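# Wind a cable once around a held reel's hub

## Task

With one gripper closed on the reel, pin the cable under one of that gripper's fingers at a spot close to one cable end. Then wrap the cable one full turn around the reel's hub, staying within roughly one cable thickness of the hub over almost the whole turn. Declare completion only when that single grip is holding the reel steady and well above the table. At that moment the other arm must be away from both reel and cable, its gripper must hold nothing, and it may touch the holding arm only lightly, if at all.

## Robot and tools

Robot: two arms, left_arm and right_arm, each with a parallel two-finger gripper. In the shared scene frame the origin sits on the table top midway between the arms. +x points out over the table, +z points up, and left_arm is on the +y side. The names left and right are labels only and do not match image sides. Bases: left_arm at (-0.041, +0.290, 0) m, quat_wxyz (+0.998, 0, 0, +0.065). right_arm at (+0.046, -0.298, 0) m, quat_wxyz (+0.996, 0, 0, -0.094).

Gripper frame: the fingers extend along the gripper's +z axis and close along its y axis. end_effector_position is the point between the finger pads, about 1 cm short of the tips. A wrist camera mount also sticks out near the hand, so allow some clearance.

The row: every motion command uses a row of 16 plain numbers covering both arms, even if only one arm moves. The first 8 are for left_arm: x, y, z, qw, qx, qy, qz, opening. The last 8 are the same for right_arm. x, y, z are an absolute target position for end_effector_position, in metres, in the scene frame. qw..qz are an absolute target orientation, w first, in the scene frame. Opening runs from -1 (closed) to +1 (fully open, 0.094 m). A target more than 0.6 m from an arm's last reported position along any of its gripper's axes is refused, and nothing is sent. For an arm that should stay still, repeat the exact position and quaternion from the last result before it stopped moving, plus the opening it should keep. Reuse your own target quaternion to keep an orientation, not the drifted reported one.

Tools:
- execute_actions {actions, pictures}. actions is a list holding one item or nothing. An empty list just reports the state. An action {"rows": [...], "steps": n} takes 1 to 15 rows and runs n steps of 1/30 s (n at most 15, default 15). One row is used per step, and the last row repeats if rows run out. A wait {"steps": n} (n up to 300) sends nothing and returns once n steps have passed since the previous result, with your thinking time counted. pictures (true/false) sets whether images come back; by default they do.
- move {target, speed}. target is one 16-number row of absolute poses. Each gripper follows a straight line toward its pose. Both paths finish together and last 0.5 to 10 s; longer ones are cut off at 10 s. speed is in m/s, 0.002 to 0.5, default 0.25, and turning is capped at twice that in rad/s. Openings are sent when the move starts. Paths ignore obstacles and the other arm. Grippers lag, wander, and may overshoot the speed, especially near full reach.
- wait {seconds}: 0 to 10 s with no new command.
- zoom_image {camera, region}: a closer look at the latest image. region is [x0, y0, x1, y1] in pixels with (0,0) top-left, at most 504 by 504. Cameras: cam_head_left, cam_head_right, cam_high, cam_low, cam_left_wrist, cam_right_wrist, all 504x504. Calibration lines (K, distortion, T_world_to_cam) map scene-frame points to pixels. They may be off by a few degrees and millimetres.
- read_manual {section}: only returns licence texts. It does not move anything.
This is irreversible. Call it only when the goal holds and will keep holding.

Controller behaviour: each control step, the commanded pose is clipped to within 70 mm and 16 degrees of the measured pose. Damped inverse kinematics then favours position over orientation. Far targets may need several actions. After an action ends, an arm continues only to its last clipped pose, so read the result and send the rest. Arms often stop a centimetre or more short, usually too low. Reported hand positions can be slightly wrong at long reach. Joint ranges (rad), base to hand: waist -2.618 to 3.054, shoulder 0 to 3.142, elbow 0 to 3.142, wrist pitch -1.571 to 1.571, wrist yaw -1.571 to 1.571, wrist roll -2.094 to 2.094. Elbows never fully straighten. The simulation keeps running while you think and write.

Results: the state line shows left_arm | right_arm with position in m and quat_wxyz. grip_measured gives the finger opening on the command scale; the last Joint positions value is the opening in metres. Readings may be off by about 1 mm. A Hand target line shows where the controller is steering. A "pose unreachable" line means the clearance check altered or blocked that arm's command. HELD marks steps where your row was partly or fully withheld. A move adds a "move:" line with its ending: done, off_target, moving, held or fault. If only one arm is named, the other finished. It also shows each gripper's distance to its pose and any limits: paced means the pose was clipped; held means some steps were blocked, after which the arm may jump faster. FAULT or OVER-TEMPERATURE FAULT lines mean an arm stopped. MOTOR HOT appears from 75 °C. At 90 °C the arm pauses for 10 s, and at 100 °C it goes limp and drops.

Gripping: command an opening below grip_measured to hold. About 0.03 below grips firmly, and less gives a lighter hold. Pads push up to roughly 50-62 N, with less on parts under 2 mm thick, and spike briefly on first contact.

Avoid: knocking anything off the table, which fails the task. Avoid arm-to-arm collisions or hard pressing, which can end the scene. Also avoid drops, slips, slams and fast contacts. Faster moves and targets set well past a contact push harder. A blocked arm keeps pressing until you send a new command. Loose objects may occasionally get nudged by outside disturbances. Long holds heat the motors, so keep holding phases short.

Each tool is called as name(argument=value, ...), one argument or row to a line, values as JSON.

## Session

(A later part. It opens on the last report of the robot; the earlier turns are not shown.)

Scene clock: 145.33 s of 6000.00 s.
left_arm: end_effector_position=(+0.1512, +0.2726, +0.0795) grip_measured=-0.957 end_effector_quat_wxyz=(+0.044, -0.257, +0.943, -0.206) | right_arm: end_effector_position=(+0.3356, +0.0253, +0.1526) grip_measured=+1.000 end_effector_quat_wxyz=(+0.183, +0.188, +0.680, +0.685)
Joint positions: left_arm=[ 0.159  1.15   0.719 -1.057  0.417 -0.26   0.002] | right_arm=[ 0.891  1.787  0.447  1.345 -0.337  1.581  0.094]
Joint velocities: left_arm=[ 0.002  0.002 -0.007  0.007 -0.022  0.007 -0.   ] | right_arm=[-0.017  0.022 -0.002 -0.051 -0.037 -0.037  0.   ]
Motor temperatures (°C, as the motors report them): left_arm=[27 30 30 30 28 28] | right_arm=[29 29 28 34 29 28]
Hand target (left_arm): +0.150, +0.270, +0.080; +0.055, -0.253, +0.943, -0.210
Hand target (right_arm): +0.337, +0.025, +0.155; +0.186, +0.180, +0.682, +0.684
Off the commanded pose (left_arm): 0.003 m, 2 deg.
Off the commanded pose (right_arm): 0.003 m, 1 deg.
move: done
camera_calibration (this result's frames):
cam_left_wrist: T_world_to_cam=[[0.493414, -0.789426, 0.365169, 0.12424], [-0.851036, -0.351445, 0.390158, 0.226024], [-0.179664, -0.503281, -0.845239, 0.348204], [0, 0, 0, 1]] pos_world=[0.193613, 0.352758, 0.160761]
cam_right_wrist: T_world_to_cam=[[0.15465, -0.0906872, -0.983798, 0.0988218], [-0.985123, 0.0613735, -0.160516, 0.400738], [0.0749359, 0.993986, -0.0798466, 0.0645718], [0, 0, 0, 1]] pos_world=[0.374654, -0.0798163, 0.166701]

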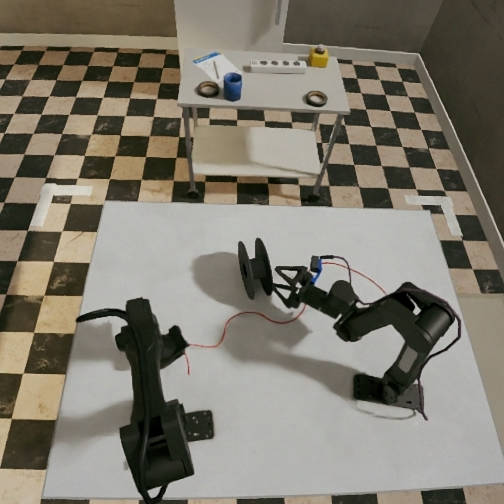

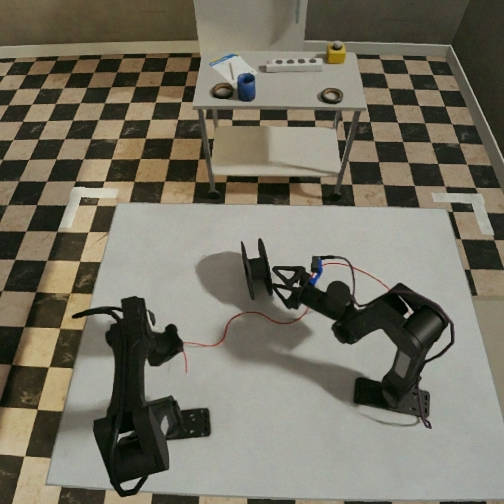

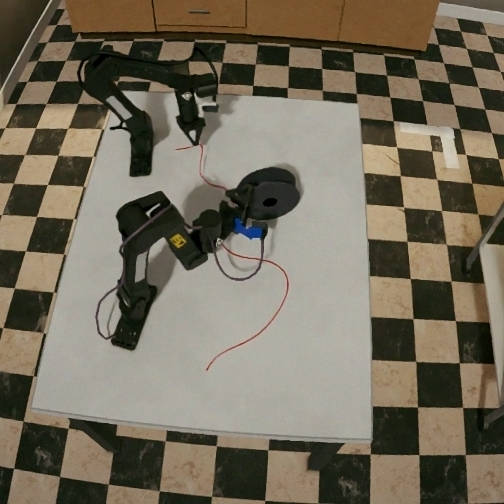

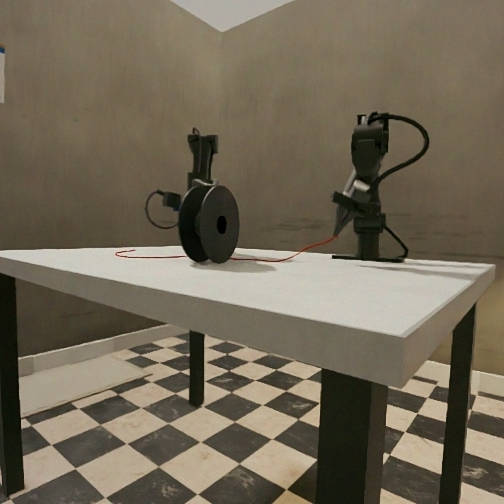

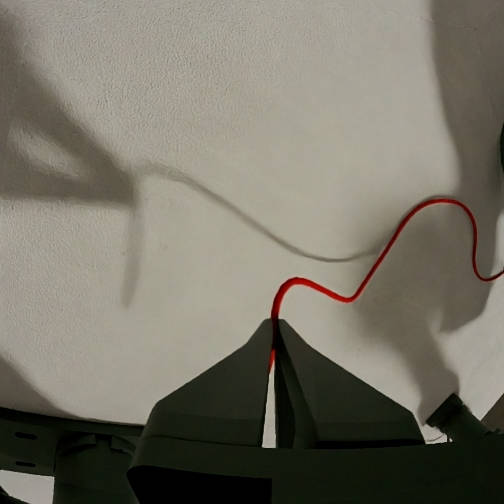

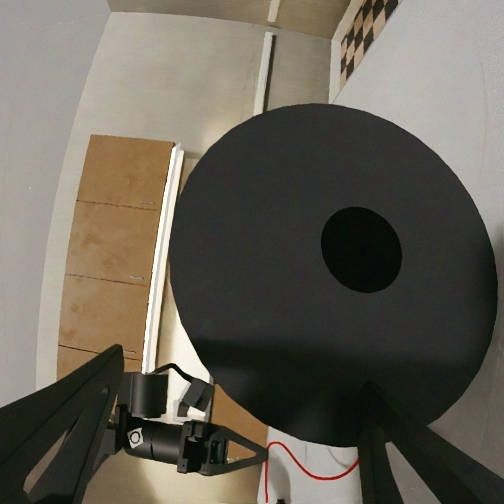

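move(
  target=[0.15,0.27,0.08,0.056,-0.253,0.943,-0.21,-0.98,0.375,-0.01,0.155,0.031,0.031,0.706,0.706,1],
  speed=0.08,
)

Scene clock: 151.30 s of 6000.00 s.
left_arm: end_effector_position=(+0.1512, +0.2726, +0.0795) grip_measured=-0.957 end_effector_quat_wxyz=(+0.044, -0.257, +0.943, -0.206) | right_arm: end_effector_position=(+0.3700, -0.0093, +0.1533) grip_measured=+1.000 end_effector_quat_wxyz=(+0.030, +0.037, +0.706, +0.706)
Joint positions: left_arm=[ 0.159  1.15   0.719 -1.057  0.417 -0.26   0.002] | right_arm=[ 0.534  1.948  0.719  1.228 -1.131  1.58   0.094]
Joint velocities: left_arm=[-0.017  0.017 -0.002 -0.037  0.051  0.022 -0.   ] | right_arm=[-0.012 -0.007 -0.002 -0.037  0.022 -0.022  0.   ]
Motor temperatures (°C, as the motors report them): left_arm=[27 30 30 30 28 28] | right_arm=[29 29 29 34 29 28]
Hand target (left_arm): +0.150, +0.270, +0.080; +0.055, -0.253, +0.943, -0.210
Hand target (right_arm): +0.375, -0.010, +0.154; +0.034, +0.029, +0.707, +0.706
Off the commanded pose (left_arm): 0.003 m, 2 deg.
Off the commanded pose (right_arm): 0.005 m, 1 deg.
move: done
camera_calibration (this result's frames):
cam_left_wrist: T_world_to_cam=[[0.493414, -0.789426, 0.365169, 0.12424], [-0.851036, -0.351445, 0.390158, 0.226024], [-0.179664, -0.503281, -0.845239, 0.348204], [0, 0, 0, 1]] pos_world=[0.193613, 0.352758, 0.160761]
cam_right_wrist: T_world_to_cam=[[0.17753, -0.0209444, -0.983892, 0.0832077], [-0.918891, -0.361444, -0.158107, 0.408052], [-0.35231, 0.932159, -0.0834127, 0.254515], [0, 0, 0, 1]] pos_world=[0.449852, -0.0880181, 0.167613]

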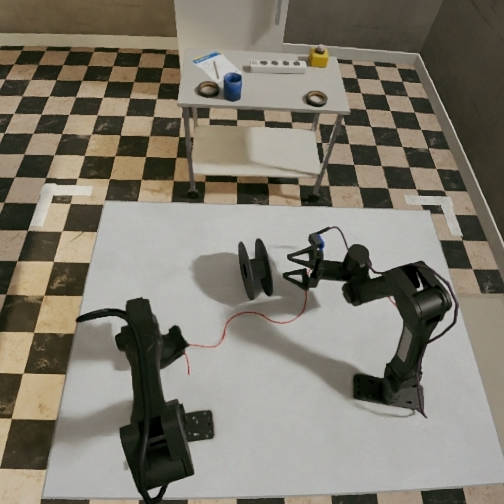

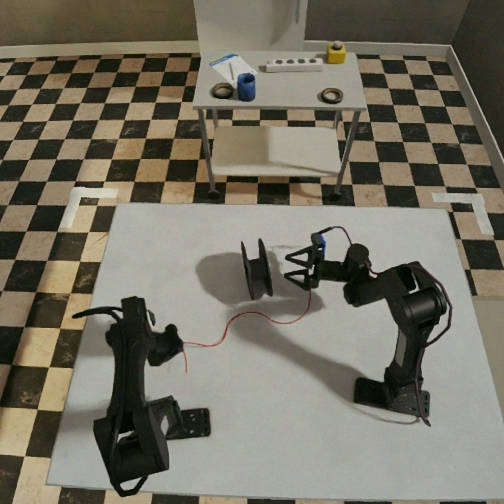

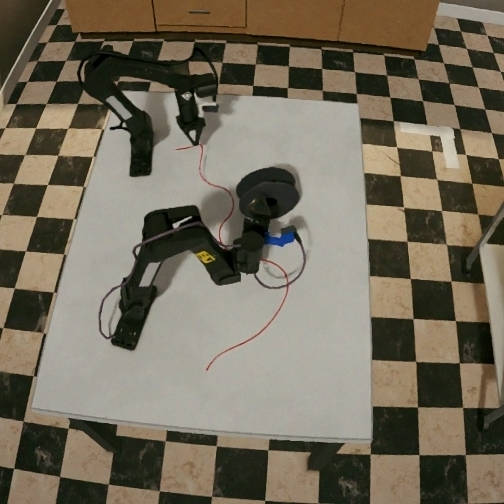

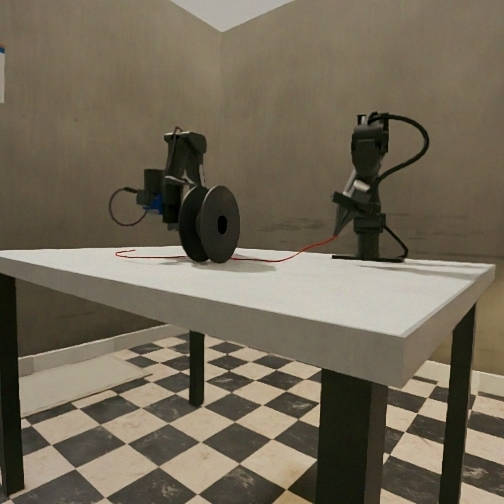

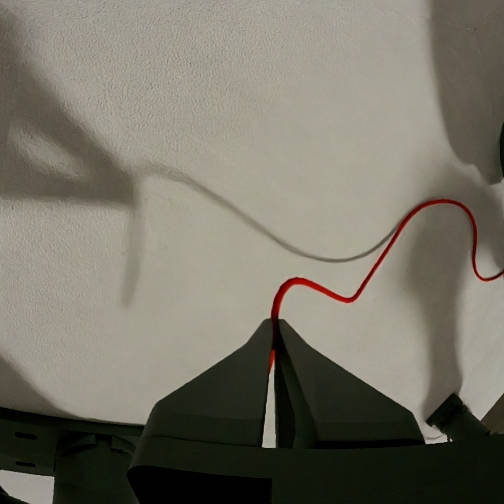

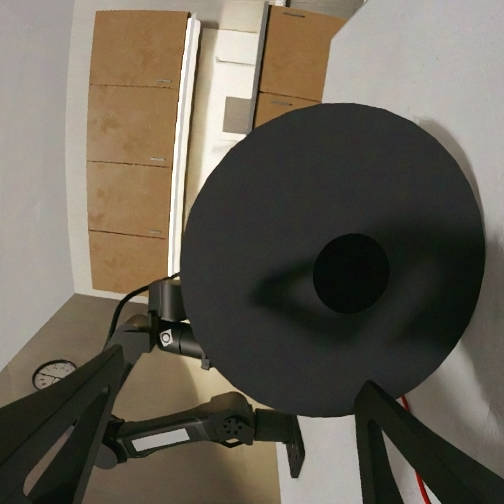

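move(
  target=[0.15,0.27,0.08,0.056,-0.253,0.943,-0.21,-0.98,0.40,0.02,0.153,-0.031,-0.031,0.706,0.706,1],
  speed=0.05,
)

Scene clock: 158.27 s of 6000.00 s.
left_arm: end_effector_position=(+0.1512, +0.2726, +0.0795) grip_measured=-0.957 end_effector_quat_wxyz=(+0.044, -0.257, +0.943, -0.206) | right_arm: end_effector_position=(+0.4003, +0.0151, +0.1536) grip_measured=+1.000 end_effector_quat_wxyz=(-0.023, -0.022, +0.705, +0.708)
Joint positions: left_arm=[ 0.159  1.15   0.719 -1.057  0.417 -0.26   0.002] | right_arm=[ 0.541  2.115  1.004  1.129 -1.283  1.589  0.094]
Joint velocities: left_arm=[ 0.002  0.007  0.012 -0.066  0.037  0.051 -0.001] | right_arm=[ 0.007 -0.012 -0.022 -0.066 -0.095  0.022  0.   ]
Motor temperatures (°C, as the motors report them): left_arm=[27 30 30 30 28 28] | right_arm=[29 29 29 33 29 28]
Hand target (left_arm): +0.150, +0.270, +0.080; +0.055, -0.253, +0.943, -0.210
Hand target (right_arm): +0.400, +0.020, +0.153; -0.031, -0.031, +0.705, +0.708
Off the commanded pose (left_arm): 0.003 m, 2 deg.
Off the commanded pose (right_arm): 0.005 m, 1 deg.
move: done
camera_calibration (this result's frames):
cam_left_wrist: T_world_to_cam=[[0.493414, -0.789426, 0.365169, 0.12424], [-0.851036, -0.351445, 0.390158, 0.226024], [-0.179664, -0.503281, -0.845239, 0.348204], [0, 0, 0, 1]] pos_world=[0.193613, 0.352758, 0.160761]
cam_right_wrist: T_world_to_cam=[[0.186474, 0.0131204, -0.982372, 0.0743122], [-0.848911, -0.50118, -0.167834, 0.420412], [-0.494548, 0.865243, -0.0823189, 0.300187], [0, 0, 0, 1]] pos_world=[0.491492, -0.0500081, 0.168273]

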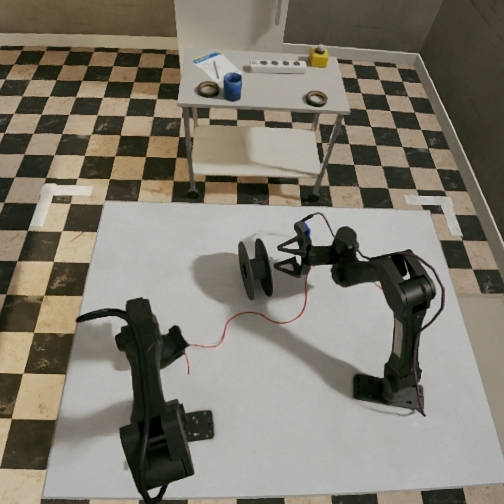

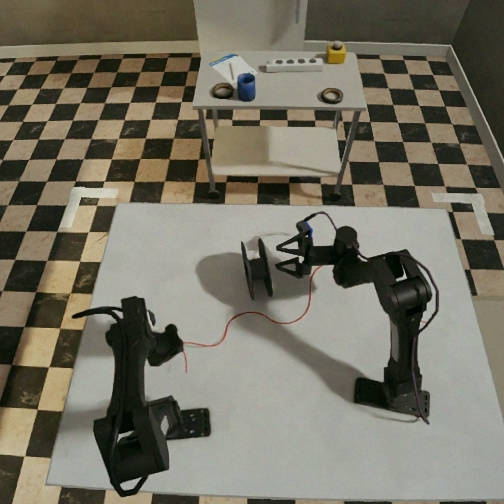

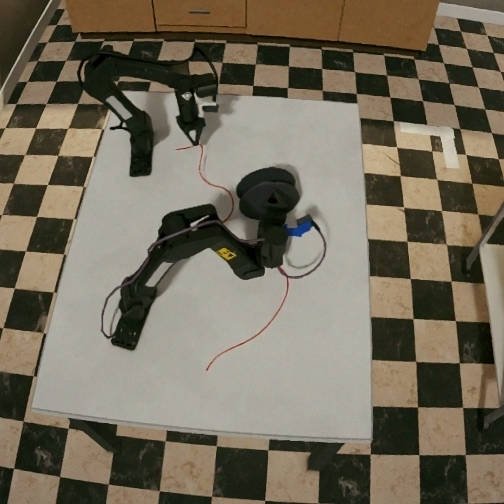

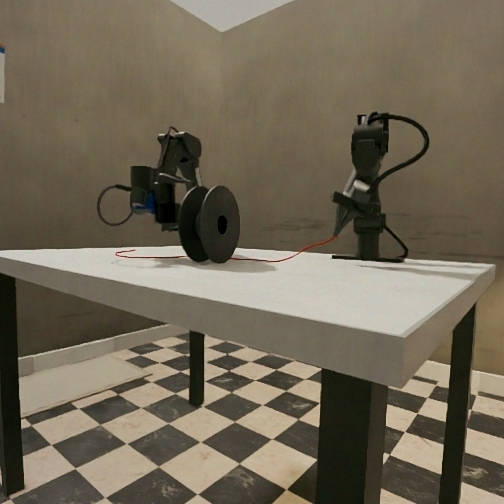

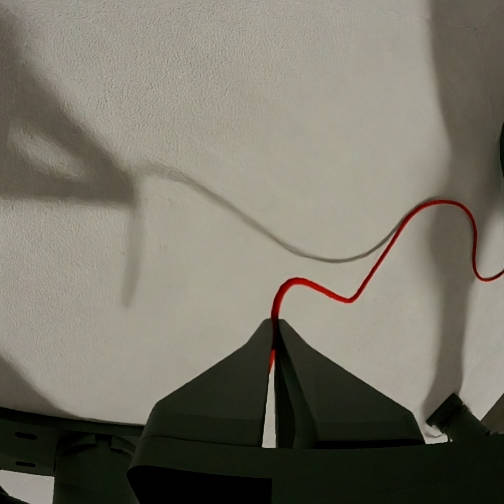

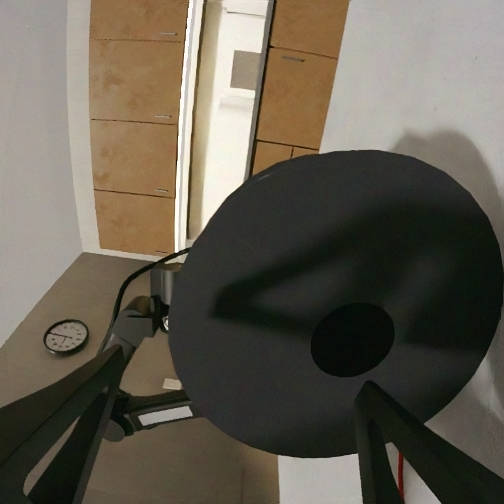

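move(
  target=[0.15,0.27,0.08,0.056,-0.253,0.943,-0.21,-0.98,0.392,0.062,0.155,-0.031,-0.031,0.706,0.706,1],
  speed=0.02,
)

Scene clock: 167.07 s of 6000.00 s.
left_arm: end_effector_position=(+0.1512, +0.2726, +0.0795) grip_measured=-0.957 end_effector_quat_wxyz=(+0.044, -0.257, +0.943, -0.206) | right_arm: end_effector_position=(+0.3869, +0.0562, +0.1559) grip_measured=+1.000 end_effector_quat_wxyz=(-0.038, -0.030, +0.705, +0.707)
Joint positions: left_arm=[ 0.159  1.15   0.719 -1.057  0.417 -0.26   0.002] | right_arm=[ 0.646  2.131  1.051  1.09  -1.21   1.591  0.094]
Joint velocities: left_arm=[-0.012 -0.017  0.007 -0.051 -0.095 -0.022 -0.   ] | right_arm=[ 0.012  0.002 -0.007  0.022  0.037  0.022  0.   ]
Motor temperatures (°C, as the motors report them): left_arm=[27 30 30 30 28 28] | right_arm=[29 30 29 33 29 28]
Hand target (left_arm): +0.150, +0.270, +0.080; +0.055, -0.253, +0.943, -0.210
Hand target (right_arm): +0.392, +0.062, +0.156; -0.031, -0.031, +0.705, +0.708
Off the commanded pose (left_arm): 0.003 m, 2 deg.
Off the commanded pose (right_arm): 0.008 m, 1 deg.
After step 180, 0.17 s passed at rest.
move: done
camera_calibration (this result's frames):
cam_left_wrist: T_world_to_cam=[[0.493414, -0.789426, 0.365169, 0.12424], [-0.851036, -0.351445, 0.390158, 0.226024], [-0.179664, -0.503281, -0.845239, 0.348204], [0, 0, 0, 1]] pos_world=[0.193613, 0.352758, 0.160761]
cam_right_wrist: T_world_to_cam=[[0.177554, 0.0170066, -0.983964, 0.0820811], [-0.833608, -0.528808, -0.159563, 0.424387], [-0.523042, 0.848571, -0.0797154, 0.26977], [0, 0, 0, 1]] pos_world=[0.4803, -0.00589585, 0.169986]

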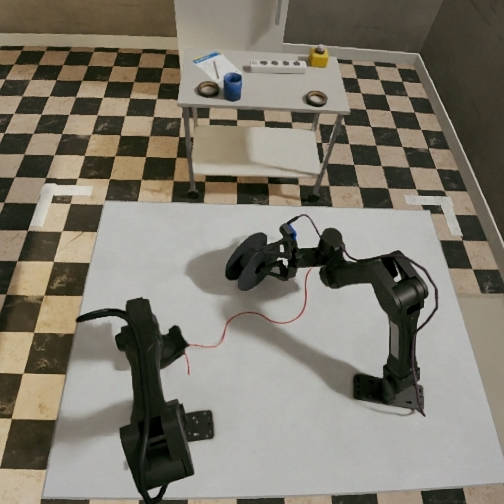

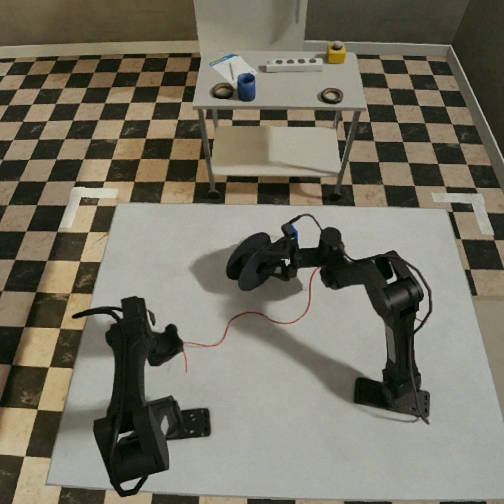

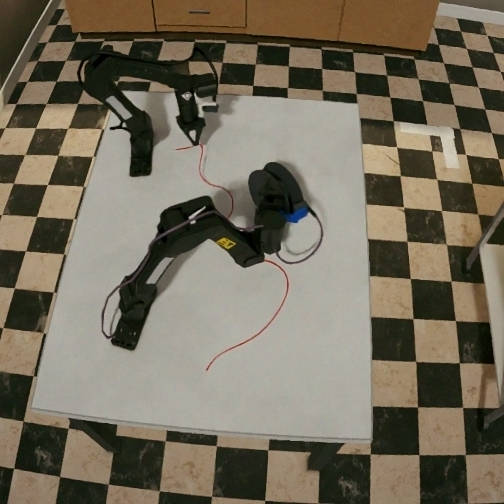

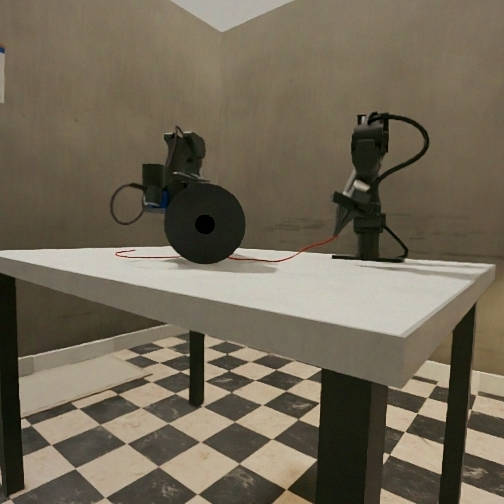

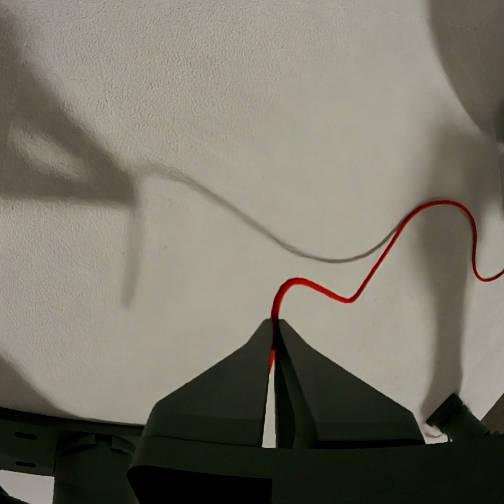

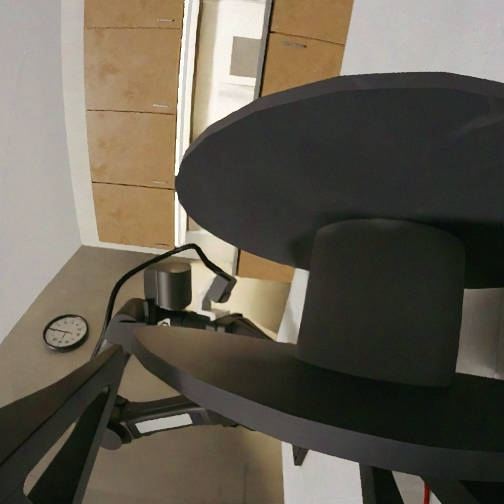

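move(
  target=[0.15,0.27,0.08,0.056,-0.253,0.943,-0.21,-0.98,0.385,0.0,0.155,-0.031,-0.031,0.706,0.706,1],
  speed=0.05,
)

move(
  target=[0.2,0.27,0.12,0.056,-0.253,0.943,-0.21,-0.98,0.345,0.01,0.155,0.27,0.27,0.653,0.653,1],
  speed=0.12,
)

Scene clock: 176.53 s of 6000.00 s.
left_arm: end_effector_position=(+0.1512, +0.2726, +0.0795) grip_measured=-0.957 end_effector_quat_wxyz=(+0.044, -0.257, +0.943, -0.206) | right_arm: end_effector_position=(+0.3896, +0.0039, +0.1503) grip_measured=+1.000 end_effector_quat_wxyz=(-0.038, -0.019, +0.709, +0.704)
Joint positions: left_arm=[ 0.159  1.15   0.719 -1.057  0.417 -0.26   0.002] | right_arm=[ 0.521  2.082  0.953  1.105 -1.318  1.575  0.094]
Joint velocities: left_arm=[-0.002 -0.007  0.012  0.022  0.081 -0.022 -0.   ] | right_arm=[ 0.012 -0.007  0.007  0.066  0.022 -0.007  0.   ]
Motor temperatures (°C, as the motors report them): left_arm=[27 30 30 30 28 28] | right_arm=[29 31 29 33 29 28]
Hand target (left_arm): +0.150, +0.270, +0.080; +0.055, -0.253, +0.943, -0.210
Hand target (right_arm): +0.385, +0.000, +0.154; -0.031, -0.031, +0.708, +0.705
Off the commanded pose (left_arm): 0.003 m, 2 deg.
Off the commanded pose (right_arm): 0.008 m, 2 deg.
After step 180, 2.03 s passed at rest.
move: done
camera_calibration (this result's frames):
cam_left_wrist: T_world_to_cam=[[0.493414, -0.789426, 0.365169, 0.12424], [-0.851036, -0.351445, 0.390158, 0.226024], [-0.179664, -0.503281, -0.845239, 0.348204], [0, 0, 0, 1]] pos_world=[0.193613, 0.352758, 0.160761]
cam_right_wrist: T_world_to_cam=[[0.162336, 0.0033701, -0.98673, 0.0833468], [-0.844708, -0.516393, -0.140734, 0.399514], [-0.510014, 0.856345, -0.0809822, 0.310238], [0, 0, 0, 1]] pos_world=[0.482168, -0.0596453, 0.16359]

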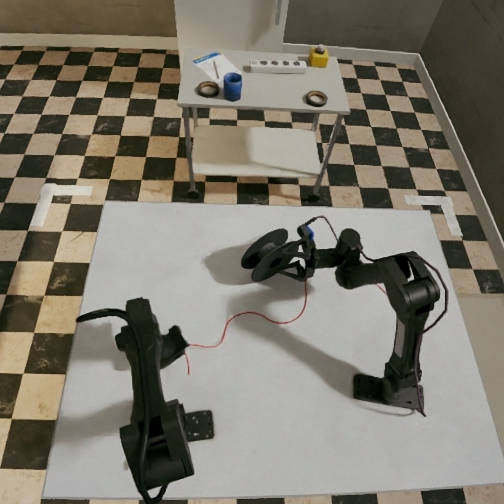

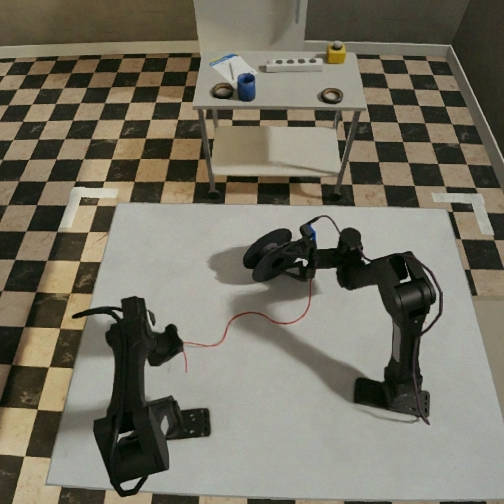

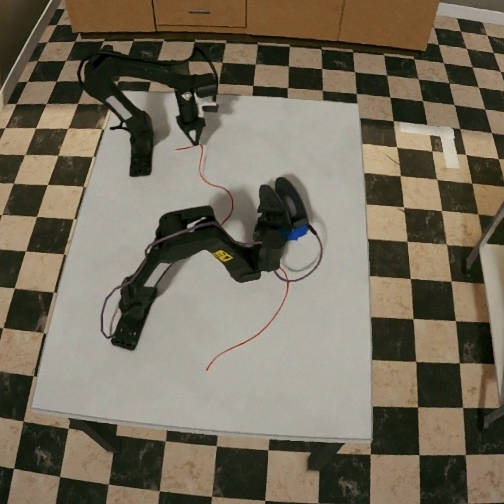

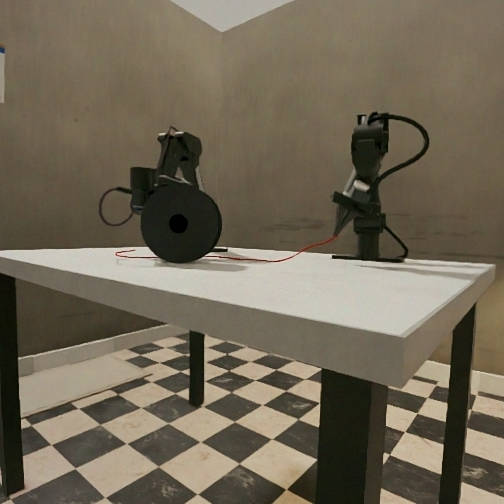

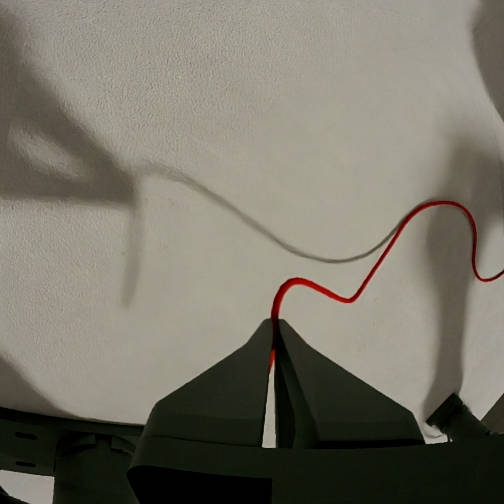

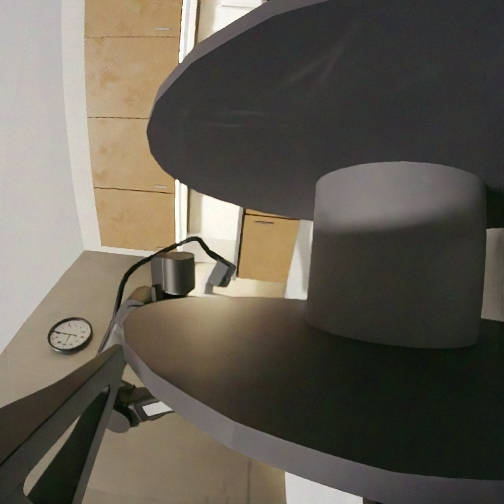

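Scene clock: 180.67 s of 6000.00 s.
left_arm: end_effector_position=(+0.1948, +0.2700, +0.1135) grip_measured=-0.957 end_effector_quat_wxyz=(+0.054, -0.256, +0.942, -0.210) | right_arm: end_effector_position=(+0.3488, +0.0118, +0.1550) grip_measured=+1.000 end_effector_quat_wxyz=(+0.263, +0.273, +0.657, +0.652)
Joint positions: left_arm=[ 0.092  1.276  0.93  -1.089  0.417 -0.338  0.002] | right_arm=[0.986 1.734 0.425 1.297 0.004 1.581 0.094]
Joint velocities: left_arm=[ 0.007  0.032  0.007  0.051  0.037  0.066 -0.   ] | right_arm=[-0.017 -0.007  0.002  0.007  0.037  0.051  0.   ]
Motor temperatures (°C, as the motors report them): left_arm=[27 30 31 30 28 28] | right_arm=[29 31 29 33 29 28]
Hand target (left_arm): +0.200, +0.269, +0.120; +0.056, -0.253, +0.943, -0.210
Hand target (right_arm): +0.345, +0.009, +0.157; +0.266, +0.274, +0.655, +0.652
Off the commanded pose (left_arm): 0.008 m, 0 deg.
Off the commanded pose (right_arm): 0.004 m, 1 deg.
move: done
camera_calibration (this result's frames):
cam_left_wrist: T_world_to_cam=[[0.488721, -0.786429, 0.377731, 0.086905], [-0.857804, -0.354176, 0.372468, 0.253042], [-0.159137, -0.506052, -0.847695, 0.380473], [0, 0, 0, 1]] pos_world=[0.235136, 0.350505, 0.195448]
cam_right_wrist: T_world_to_cam=[[0.116243, -0.136135, -0.983847, 0.111893], [-0.942113, 0.298545, -0.152622, 0.395941], [0.3145, 0.944637, -0.0935511, -0.00367812], [0, 0, 0, 1]] pos_world=[0.361171, -0.0994991, 0.170171]

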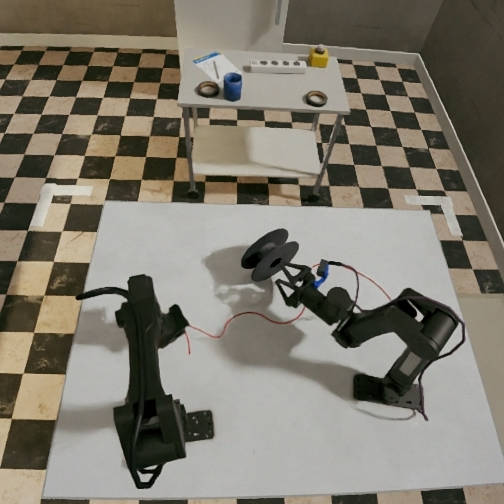

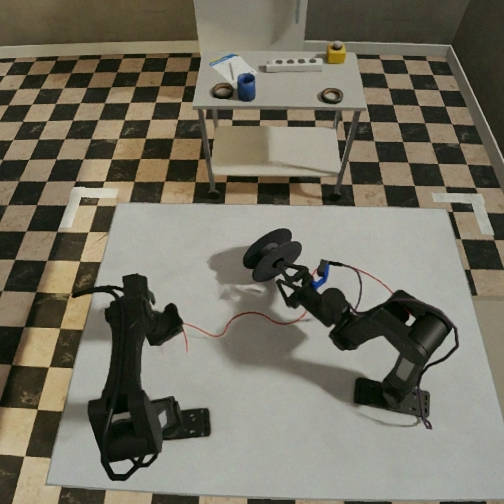

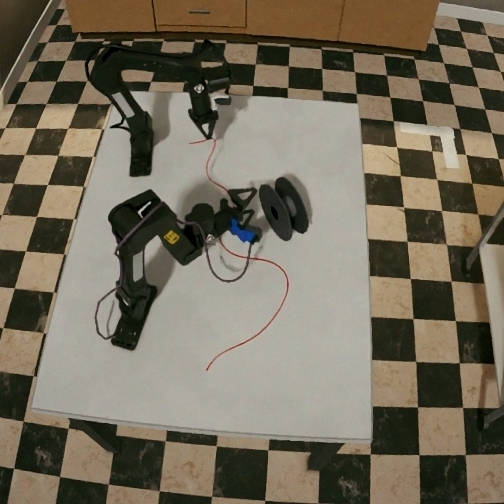

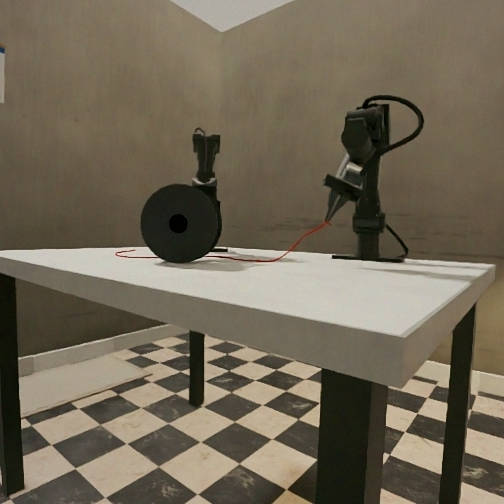

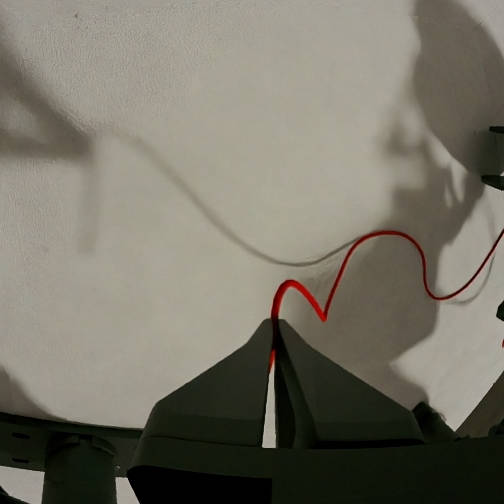

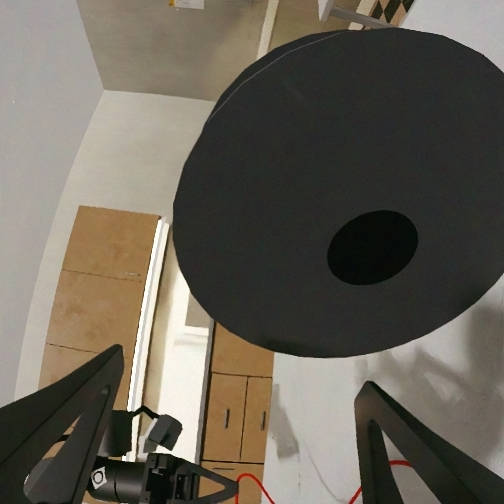

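move(
  target=[0.2,0.27,0.12,0.056,-0.253,0.943,-0.21,-0.98,0.37,-0.01,0.155,0.3375,0.3375,0.6215,0.6215,1],
  speed=0.08,
)

move(
  target=[0.2,0.27,0.12,0.056,-0.253,0.943,-0.21,-0.98,0.402,0.011,0.153,0.3375,0.3375,0.6215,0.6215,1],
  speed=0.03,
)

Scene clock: 193.57 s of 6000.00 s.
left_arm: end_effector_position=(+0.1944, +0.2699, +0.1134) grip_measured=-0.957 end_effector_quat_wxyz=(+0.053, -0.257, +0.942, -0.210) | right_arm: end_effector_position=(+0.3690, -0.0138, +0.1591) grip_measured=+1.000 end_effector_quat_wxyz=(+0.333, +0.339, +0.619, +0.626)
Joint positions: left_arm=[ 0.092  1.276  0.93  -1.091  0.417 -0.338  0.002] | right_arm=[1.007 1.734 0.425 1.313 0.238 1.582 0.094]
Joint velocities: left_arm=[-0.007 -0.012 -0.012  0.051  0.007  0.022  0.   ] | right_arm=[ 0.002 -0.002  0.002  0.007  0.007  0.066  0.   ]
Motor temperatures (°C, as the motors report them): left_arm=[27 30 31 30 28 28] | right_arm=[29 30 29 35 29 28]
Hand target (left_arm): +0.200, +0.270, +0.120; +0.056, -0.253, +0.943, -0.210
Hand target (right_arm): +0.370, -0.010, +0.155; +0.337, +0.338, +0.623, +0.620
Off the commanded pose (left_arm): 0.009 m, 1 deg.
Off the commanded pose (right_arm): 0.006 m, 1 deg.
After step 180, 5.17 s passed at rest.
move: done
camera_calibration (this result's frames):
cam_left_wrist: T_world_to_cam=[[0.489424, -0.786271, 0.377151, 0.0869478], [-0.857109, -0.354019, 0.374212, 0.252286], [-0.160713, -0.506408, -0.847185, 0.380649], [0, 0, 0, 1]] pos_world=[0.234858, 0.350442, 0.19528]
cam_right_wrist: T_world_to_cam=[[0.0969766, -0.147015, -0.984369, 0.117086], [-0.855666, 0.492852, -0.157904, 0.394859], [0.508362, 0.857604, -0.0780003, -0.0606157], [0, 0, 0, 1]] pos_world=[0.357328, -0.12541, 0.172878]

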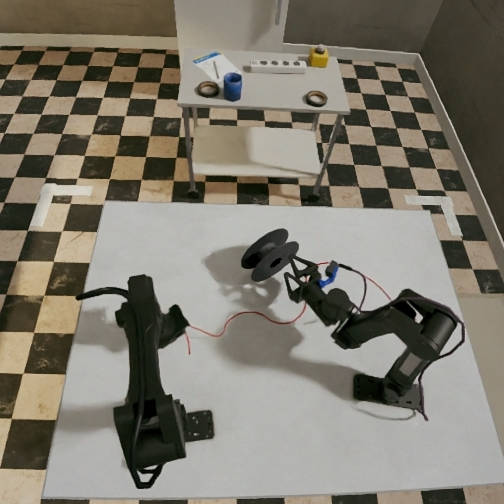

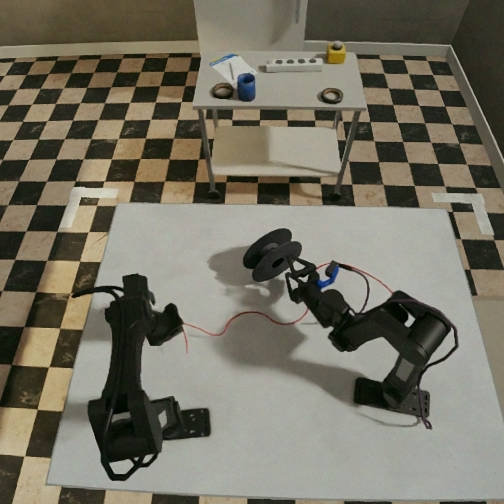

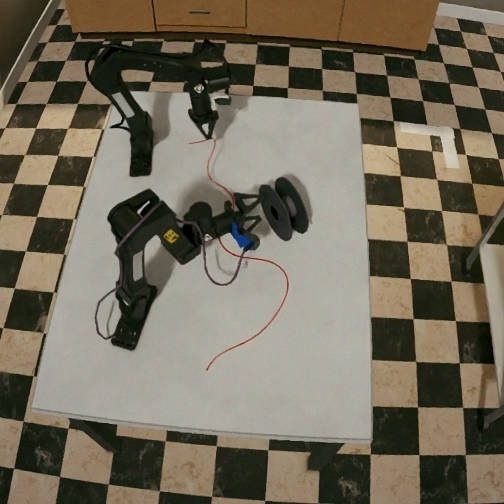

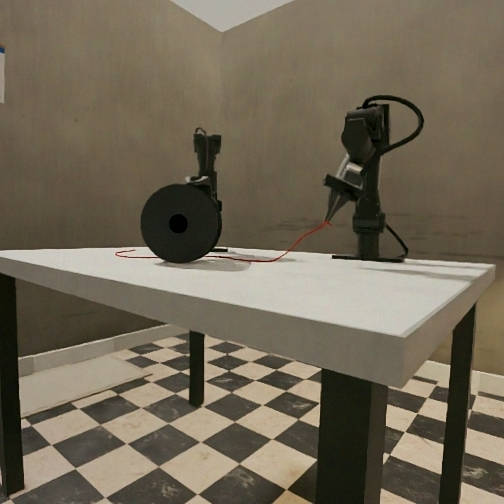

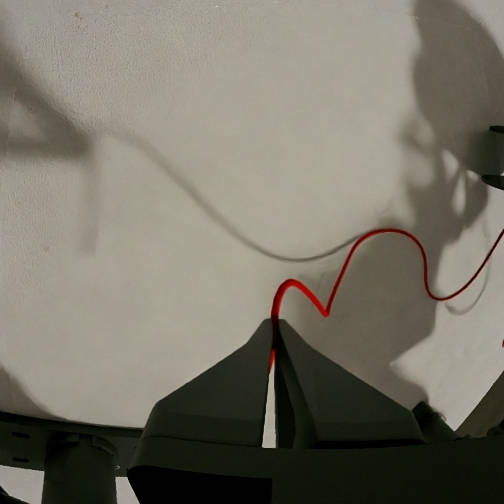

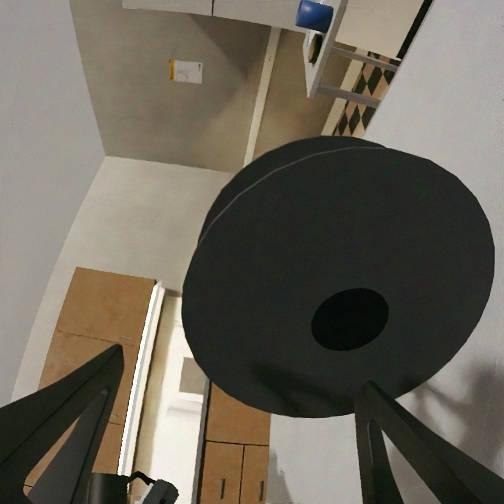

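Scene clock: 195.23 s of 6000.00 s.
left_arm: end_effector_position=(+0.1944, +0.2699, +0.1134) grip_measured=-0.957 end_effector_quat_wxyz=(+0.053, -0.257, +0.942, -0.210) | right_arm: end_effector_position=(+0.3960, +0.0086, +0.1562) grip_measured=+1.000 end_effector_quat_wxyz=(+0.335, +0.341, +0.615, +0.627)
Joint positions: left_arm=[ 0.092  1.276  0.93  -1.091  0.417 -0.338  0.002] | right_arm=[0.995 1.854 0.565 1.3   0.231 1.583 0.094]
Joint velocities: left_arm=[-0.002 -0.007  0.002  0.022  0.037  0.037 -0.001] | right_arm=[ 0.002 -0.032 -0.012  0.022 -0.066  0.051  0.   ]
Motor temperatures (°C, as the motors report them): left_arm=[27 30 31 30 28 28] | right_arm=[29 30 29 35 29 28]
Hand target (left_arm): +0.200, +0.270, +0.120; +0.056, -0.253, +0.943, -0.210
Hand target (right_arm): +0.402, +0.011, +0.154; +0.338, +0.337, +0.621, +0.622
Off the commanded pose (left_arm): 0.009 m, 1 deg.
Off the commanded pose (right_arm): 0.007 m, 1 deg.
move: done
camera_calibration (this result's frames):
cam_left_wrist: T_world_to_cam=[[0.489424, -0.786271, 0.377151, 0.0869478], [-0.857109, -0.354019, 0.374212, 0.252286], [-0.160713, -0.506408, -0.847185, 0.380649], [0, 0, 0, 1]] pos_world=[0.234858, 0.350442, 0.19528]
cam_right_wrist: T_world_to_cam=[[0.10034, -0.141692, -0.984812, 0.113651], [-0.852558, 0.498014, -0.158518, 0.40531], [0.512911, 0.855515, -0.0708299, -0.09672], [0, 0, 0, 1]] pos_world=[0.383755, -0.103001, 0.169324]

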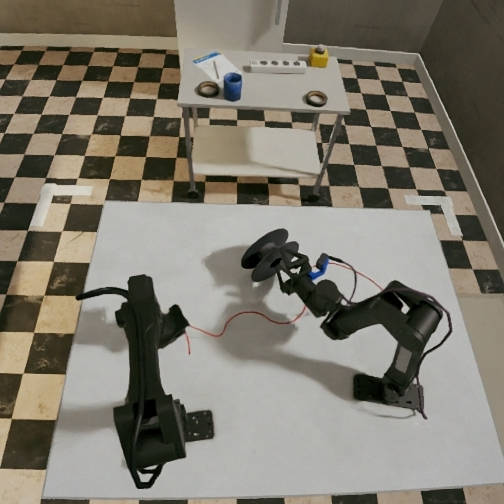

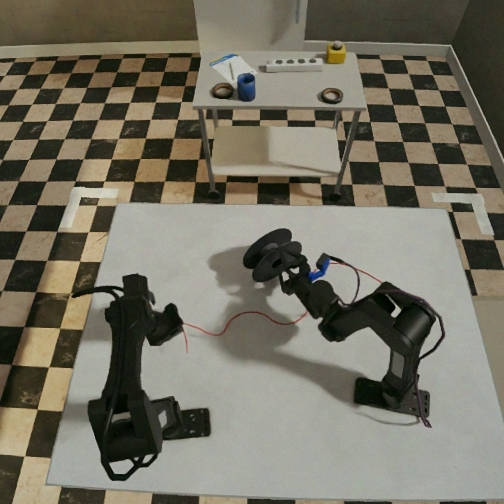

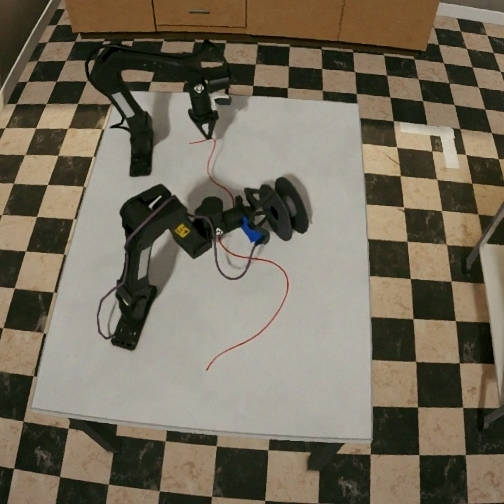

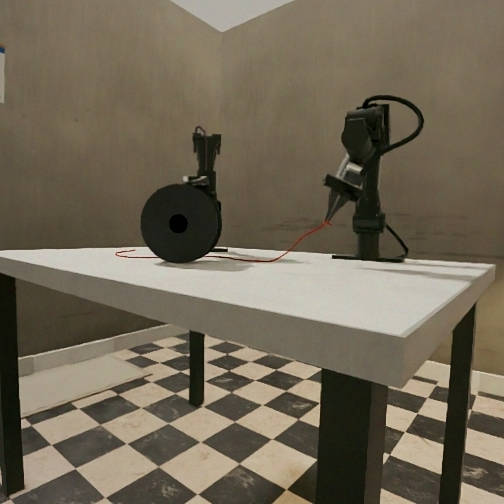

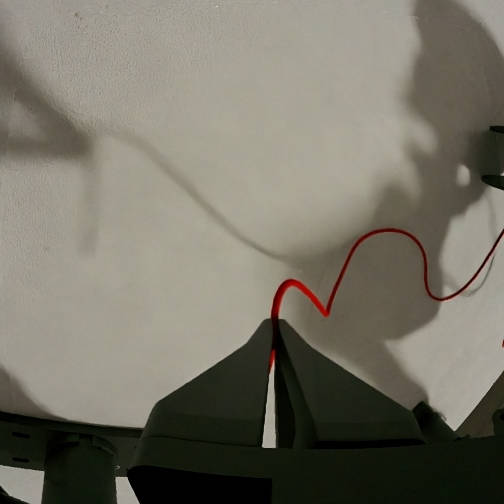

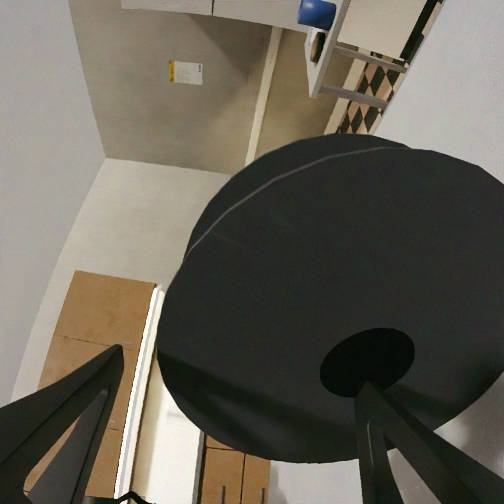

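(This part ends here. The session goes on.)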